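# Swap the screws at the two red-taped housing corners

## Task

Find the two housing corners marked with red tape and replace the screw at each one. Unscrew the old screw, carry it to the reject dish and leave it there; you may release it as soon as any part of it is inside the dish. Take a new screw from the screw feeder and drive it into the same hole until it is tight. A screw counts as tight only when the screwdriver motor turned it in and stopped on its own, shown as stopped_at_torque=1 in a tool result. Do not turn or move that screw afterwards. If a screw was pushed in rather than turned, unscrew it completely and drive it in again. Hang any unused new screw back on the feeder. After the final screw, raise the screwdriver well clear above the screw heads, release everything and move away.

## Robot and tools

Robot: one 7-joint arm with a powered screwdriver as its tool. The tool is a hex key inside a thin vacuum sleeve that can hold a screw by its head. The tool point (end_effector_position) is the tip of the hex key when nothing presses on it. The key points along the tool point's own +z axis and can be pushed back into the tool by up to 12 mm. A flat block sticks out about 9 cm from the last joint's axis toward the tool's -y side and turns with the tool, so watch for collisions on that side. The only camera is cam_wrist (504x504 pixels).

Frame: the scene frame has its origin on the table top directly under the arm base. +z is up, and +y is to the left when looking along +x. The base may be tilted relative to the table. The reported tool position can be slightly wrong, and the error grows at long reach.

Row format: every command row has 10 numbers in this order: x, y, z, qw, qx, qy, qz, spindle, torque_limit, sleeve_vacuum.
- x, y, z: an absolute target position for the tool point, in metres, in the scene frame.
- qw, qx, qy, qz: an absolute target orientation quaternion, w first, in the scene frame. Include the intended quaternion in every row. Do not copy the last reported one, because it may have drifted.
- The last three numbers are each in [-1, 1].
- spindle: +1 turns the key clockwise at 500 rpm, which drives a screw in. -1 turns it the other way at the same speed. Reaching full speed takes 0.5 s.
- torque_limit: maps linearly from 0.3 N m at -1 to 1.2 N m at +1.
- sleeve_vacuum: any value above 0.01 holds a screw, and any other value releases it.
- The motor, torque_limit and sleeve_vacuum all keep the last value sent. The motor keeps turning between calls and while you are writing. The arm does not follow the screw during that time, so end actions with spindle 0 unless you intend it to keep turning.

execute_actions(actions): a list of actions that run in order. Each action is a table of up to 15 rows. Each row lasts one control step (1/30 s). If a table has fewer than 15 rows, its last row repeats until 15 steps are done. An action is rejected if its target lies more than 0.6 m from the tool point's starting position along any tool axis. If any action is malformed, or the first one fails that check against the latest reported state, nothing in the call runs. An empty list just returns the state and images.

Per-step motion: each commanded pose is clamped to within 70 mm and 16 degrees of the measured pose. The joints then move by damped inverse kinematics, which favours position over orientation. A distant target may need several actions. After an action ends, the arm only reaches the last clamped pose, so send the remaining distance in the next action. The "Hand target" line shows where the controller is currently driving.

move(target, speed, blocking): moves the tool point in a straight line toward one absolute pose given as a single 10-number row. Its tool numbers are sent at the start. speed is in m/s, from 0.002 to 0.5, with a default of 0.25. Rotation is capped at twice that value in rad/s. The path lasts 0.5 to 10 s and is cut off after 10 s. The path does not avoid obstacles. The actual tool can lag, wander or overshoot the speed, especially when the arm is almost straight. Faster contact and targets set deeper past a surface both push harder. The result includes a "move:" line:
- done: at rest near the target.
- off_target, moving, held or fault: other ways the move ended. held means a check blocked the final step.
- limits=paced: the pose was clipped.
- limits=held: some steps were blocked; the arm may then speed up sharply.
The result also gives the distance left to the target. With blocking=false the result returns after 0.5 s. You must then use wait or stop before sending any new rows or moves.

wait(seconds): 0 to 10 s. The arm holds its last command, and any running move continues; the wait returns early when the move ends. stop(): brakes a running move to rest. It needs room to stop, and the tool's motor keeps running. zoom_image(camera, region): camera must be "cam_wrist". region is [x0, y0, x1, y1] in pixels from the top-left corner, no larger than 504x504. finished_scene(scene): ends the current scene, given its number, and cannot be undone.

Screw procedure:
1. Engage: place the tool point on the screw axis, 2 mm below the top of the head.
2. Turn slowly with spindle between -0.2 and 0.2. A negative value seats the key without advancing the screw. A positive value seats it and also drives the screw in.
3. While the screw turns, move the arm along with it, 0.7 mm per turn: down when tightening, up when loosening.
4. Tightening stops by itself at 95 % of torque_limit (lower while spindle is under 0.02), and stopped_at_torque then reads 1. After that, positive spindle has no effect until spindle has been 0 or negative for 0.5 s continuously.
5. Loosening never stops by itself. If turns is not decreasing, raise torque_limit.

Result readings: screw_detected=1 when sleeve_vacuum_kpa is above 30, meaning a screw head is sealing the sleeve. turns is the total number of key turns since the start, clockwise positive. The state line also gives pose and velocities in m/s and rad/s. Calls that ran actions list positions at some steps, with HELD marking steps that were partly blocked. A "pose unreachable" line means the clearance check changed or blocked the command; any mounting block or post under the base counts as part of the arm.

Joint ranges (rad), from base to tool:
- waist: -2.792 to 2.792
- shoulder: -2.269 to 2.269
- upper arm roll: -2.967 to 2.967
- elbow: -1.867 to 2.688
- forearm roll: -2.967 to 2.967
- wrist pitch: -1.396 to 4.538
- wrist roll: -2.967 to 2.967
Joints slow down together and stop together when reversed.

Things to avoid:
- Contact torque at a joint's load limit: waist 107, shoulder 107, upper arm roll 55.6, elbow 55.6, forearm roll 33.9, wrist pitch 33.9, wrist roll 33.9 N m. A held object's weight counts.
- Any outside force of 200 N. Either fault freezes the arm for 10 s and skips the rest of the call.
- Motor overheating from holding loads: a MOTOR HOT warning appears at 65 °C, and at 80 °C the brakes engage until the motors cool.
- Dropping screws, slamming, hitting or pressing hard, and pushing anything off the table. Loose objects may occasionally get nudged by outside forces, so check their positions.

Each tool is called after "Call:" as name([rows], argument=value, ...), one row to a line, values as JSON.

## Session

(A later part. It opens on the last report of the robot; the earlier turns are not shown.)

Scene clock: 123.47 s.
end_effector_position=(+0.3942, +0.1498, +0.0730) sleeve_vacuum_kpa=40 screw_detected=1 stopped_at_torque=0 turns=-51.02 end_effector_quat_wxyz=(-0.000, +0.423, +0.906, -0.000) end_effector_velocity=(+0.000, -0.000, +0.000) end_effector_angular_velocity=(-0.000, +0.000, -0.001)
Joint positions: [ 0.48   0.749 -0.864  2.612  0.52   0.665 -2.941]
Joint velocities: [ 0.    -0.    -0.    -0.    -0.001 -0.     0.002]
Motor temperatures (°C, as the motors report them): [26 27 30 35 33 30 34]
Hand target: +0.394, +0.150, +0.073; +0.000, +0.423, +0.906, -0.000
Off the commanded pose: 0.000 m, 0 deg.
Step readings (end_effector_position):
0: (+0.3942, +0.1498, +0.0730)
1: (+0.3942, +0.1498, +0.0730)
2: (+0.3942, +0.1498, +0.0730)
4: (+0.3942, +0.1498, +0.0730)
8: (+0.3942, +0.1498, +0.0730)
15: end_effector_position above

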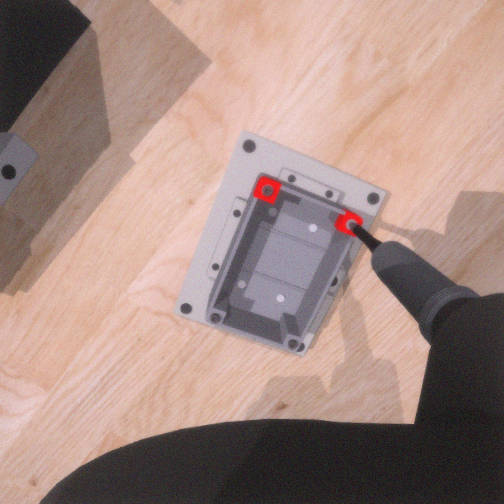

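Call:
move(target=[0.3942,0.1498,0.061,0,0.4226,0.9063,0,0.6,0,1], speed=0.0035)

Call:
wait(seconds=0.5)

Call:
zoom_image(camera="cam_wrist", region=[335,205,385,255])

Scene clock: 127.27 s.
end_effector_position=(+0.3943, +0.1497, +0.0611) sleeve_vacuum_kpa=40 screw_detected=1 stopped_at_torque=1 turns=-35.30 end_effector_quat_wxyz=(+0.000, +0.423, +0.906, -0.000) end_effector_velocity=(-0.000, +0.000, -0.000) end_effector_angular_velocity=(+0.000, +0.000, -0.001)
Joint positions: [ 0.522  0.74  -0.877  2.626  0.534  0.711 -2.946]
Joint velocities: [-0. -0. -0.  0.  0. -0.  0.]
Motor temperatures (°C, as the motors report them): [26 27 30 35 33 30 34]
Hand target: +0.394, +0.150, +0.061; +0.000, +0.423, +0.906, -0.000
Off the commanded pose: 0.000 m, 0 deg.
move: done

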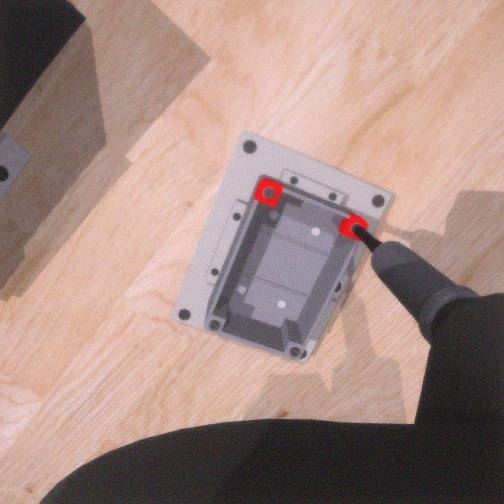

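Scene clock: 127.77 s.
end_effector_position=(+0.3943, +0.1497, +0.0611) sleeve_vacuum_kpa=40 screw_detected=1 stopped_at_torque=1 turns=-35.30 end_effector_quat_wxyz=(+0.000, +0.423, +0.906, -0.000) end_effector_velocity=(+0.000, +0.000, +0.000) end_effector_angular_velocity=(+0.000, -0.000, -0.000)
Joint positions: [ 0.522  0.74  -0.877  2.626  0.534  0.711 -2.946]
Joint velocities: [ 0.  0.  0. -0.  0. -0.  0.]
Motor temperatures (°C, as the motors report them): [26 27 30 35 33 30 34]
Hand target: +0.394, +0.150, +0.061; +0.000, +0.423, +0.906, -0.000
Off the commanded pose: 0.000 m, 0 deg.
wait: 0.50 s; at rest by 0.17 s

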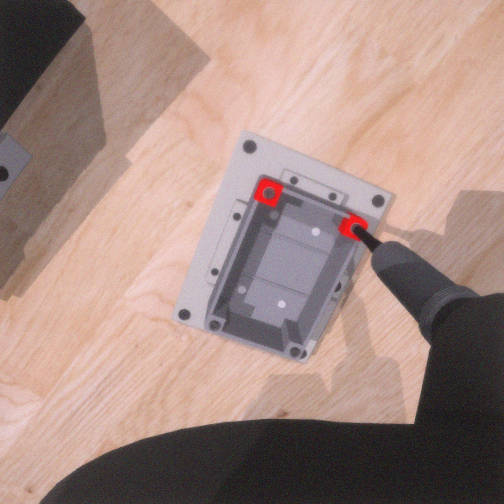

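Region (335, 205, 385, 255) of cam_wrist's 504x504 image, scaled by 10.080, with more detail than that image has.

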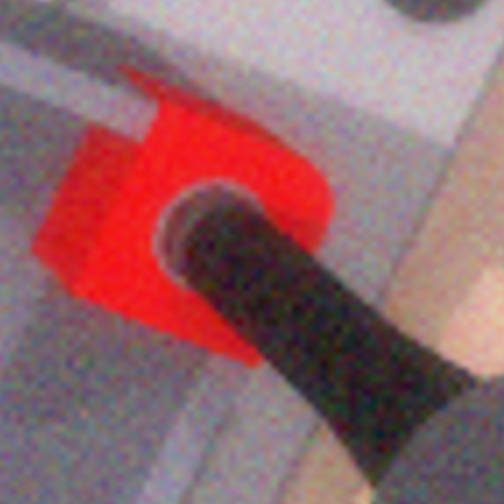

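Call:
execute_actions([
  [[0.3942,0.1498,0.061,0,0.4226,0.9063,0,0,0,-1]],
])

Call:
move(target=[0.3942,0.1498,0.2,0,0.4226,0.9063,0,0,0,-1], speed=0.15)

Call:
finished_scene(scene=1)

Scene clock: 128.50 s.
end_effector_position=(+0.3943, +0.1497, +0.0611) sleeve_vacuum_kpa=0 screw_detected=0 stopped_at_torque=1 turns=-35.30 end_effector_quat_wxyz=(+0.000, +0.423, +0.906, -0.000) end_effector_velocity=(+0.000, -0.000, +0.000) end_effector_angular_velocity=(-0.000, -0.000, +0.000)
Joint positions: [ 0.522  0.74  -0.877  2.626  0.534  0.711 -2.946]
Joint velocities: [ 0.  0. -0. -0. -0.  0. -0.]
Motor temperatures (°C, as the motors report them): [26 27 30 35 33 30 34]
Hand target: +0.394, +0.150, +0.061; +0.000, +0.423, +0.906, -0.000
Off the commanded pose: 0.000 m, 0 deg.
Step readings (end_effector_position):
0: (+0.3943, +0.1497, +0.0611)
1: (+0.3943, +0.1497, +0.0611)
2: (+0.3943, +0.1497, +0.0611)
4: (+0.3943, +0.1497, +0.0611)
8: (+0.3943, +0.1497, +0.0611)
15: end_effector_position above

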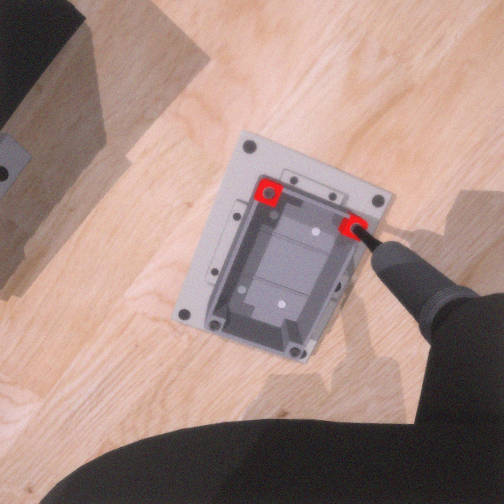

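Scene clock: 129.73 s.
end_effector_position=(+0.3941, +0.1501, +0.2001) sleeve_vacuum_kpa=0 screw_detected=0 stopped_at_torque=1 turns=-35.30 end_effector_quat_wxyz=(-0.000, +0.422, +0.906, +0.000) end_effector_velocity=(+0.000, +0.000, -0.000) end_effector_angular_velocity=(+0.000, -0.000, -0.002)
Joint positions: [ 0.266  0.885 -0.891  2.422  0.337  0.264 -2.858]
Joint velocities: [ 0.     0.    -0.    -0.     0.     0.     0.002]
Motor temperatures (°C, as the motors report them): [26 27 30 35 33 30 34]
Hand target: +0.394, +0.150, +0.200; -0.000, +0.422, +0.906, +0.000
Off the commanded pose: 0.000 m, 0 deg.
move: done

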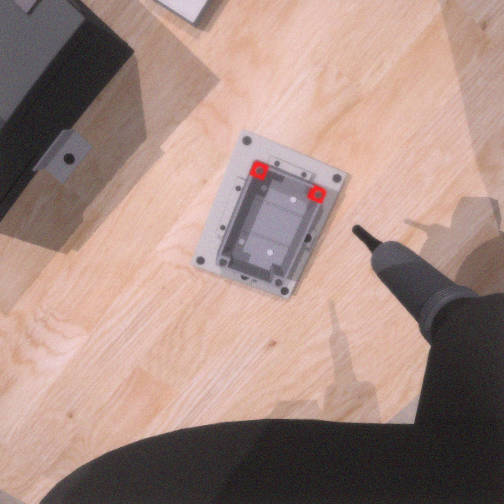

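The scene is finished: the task was done.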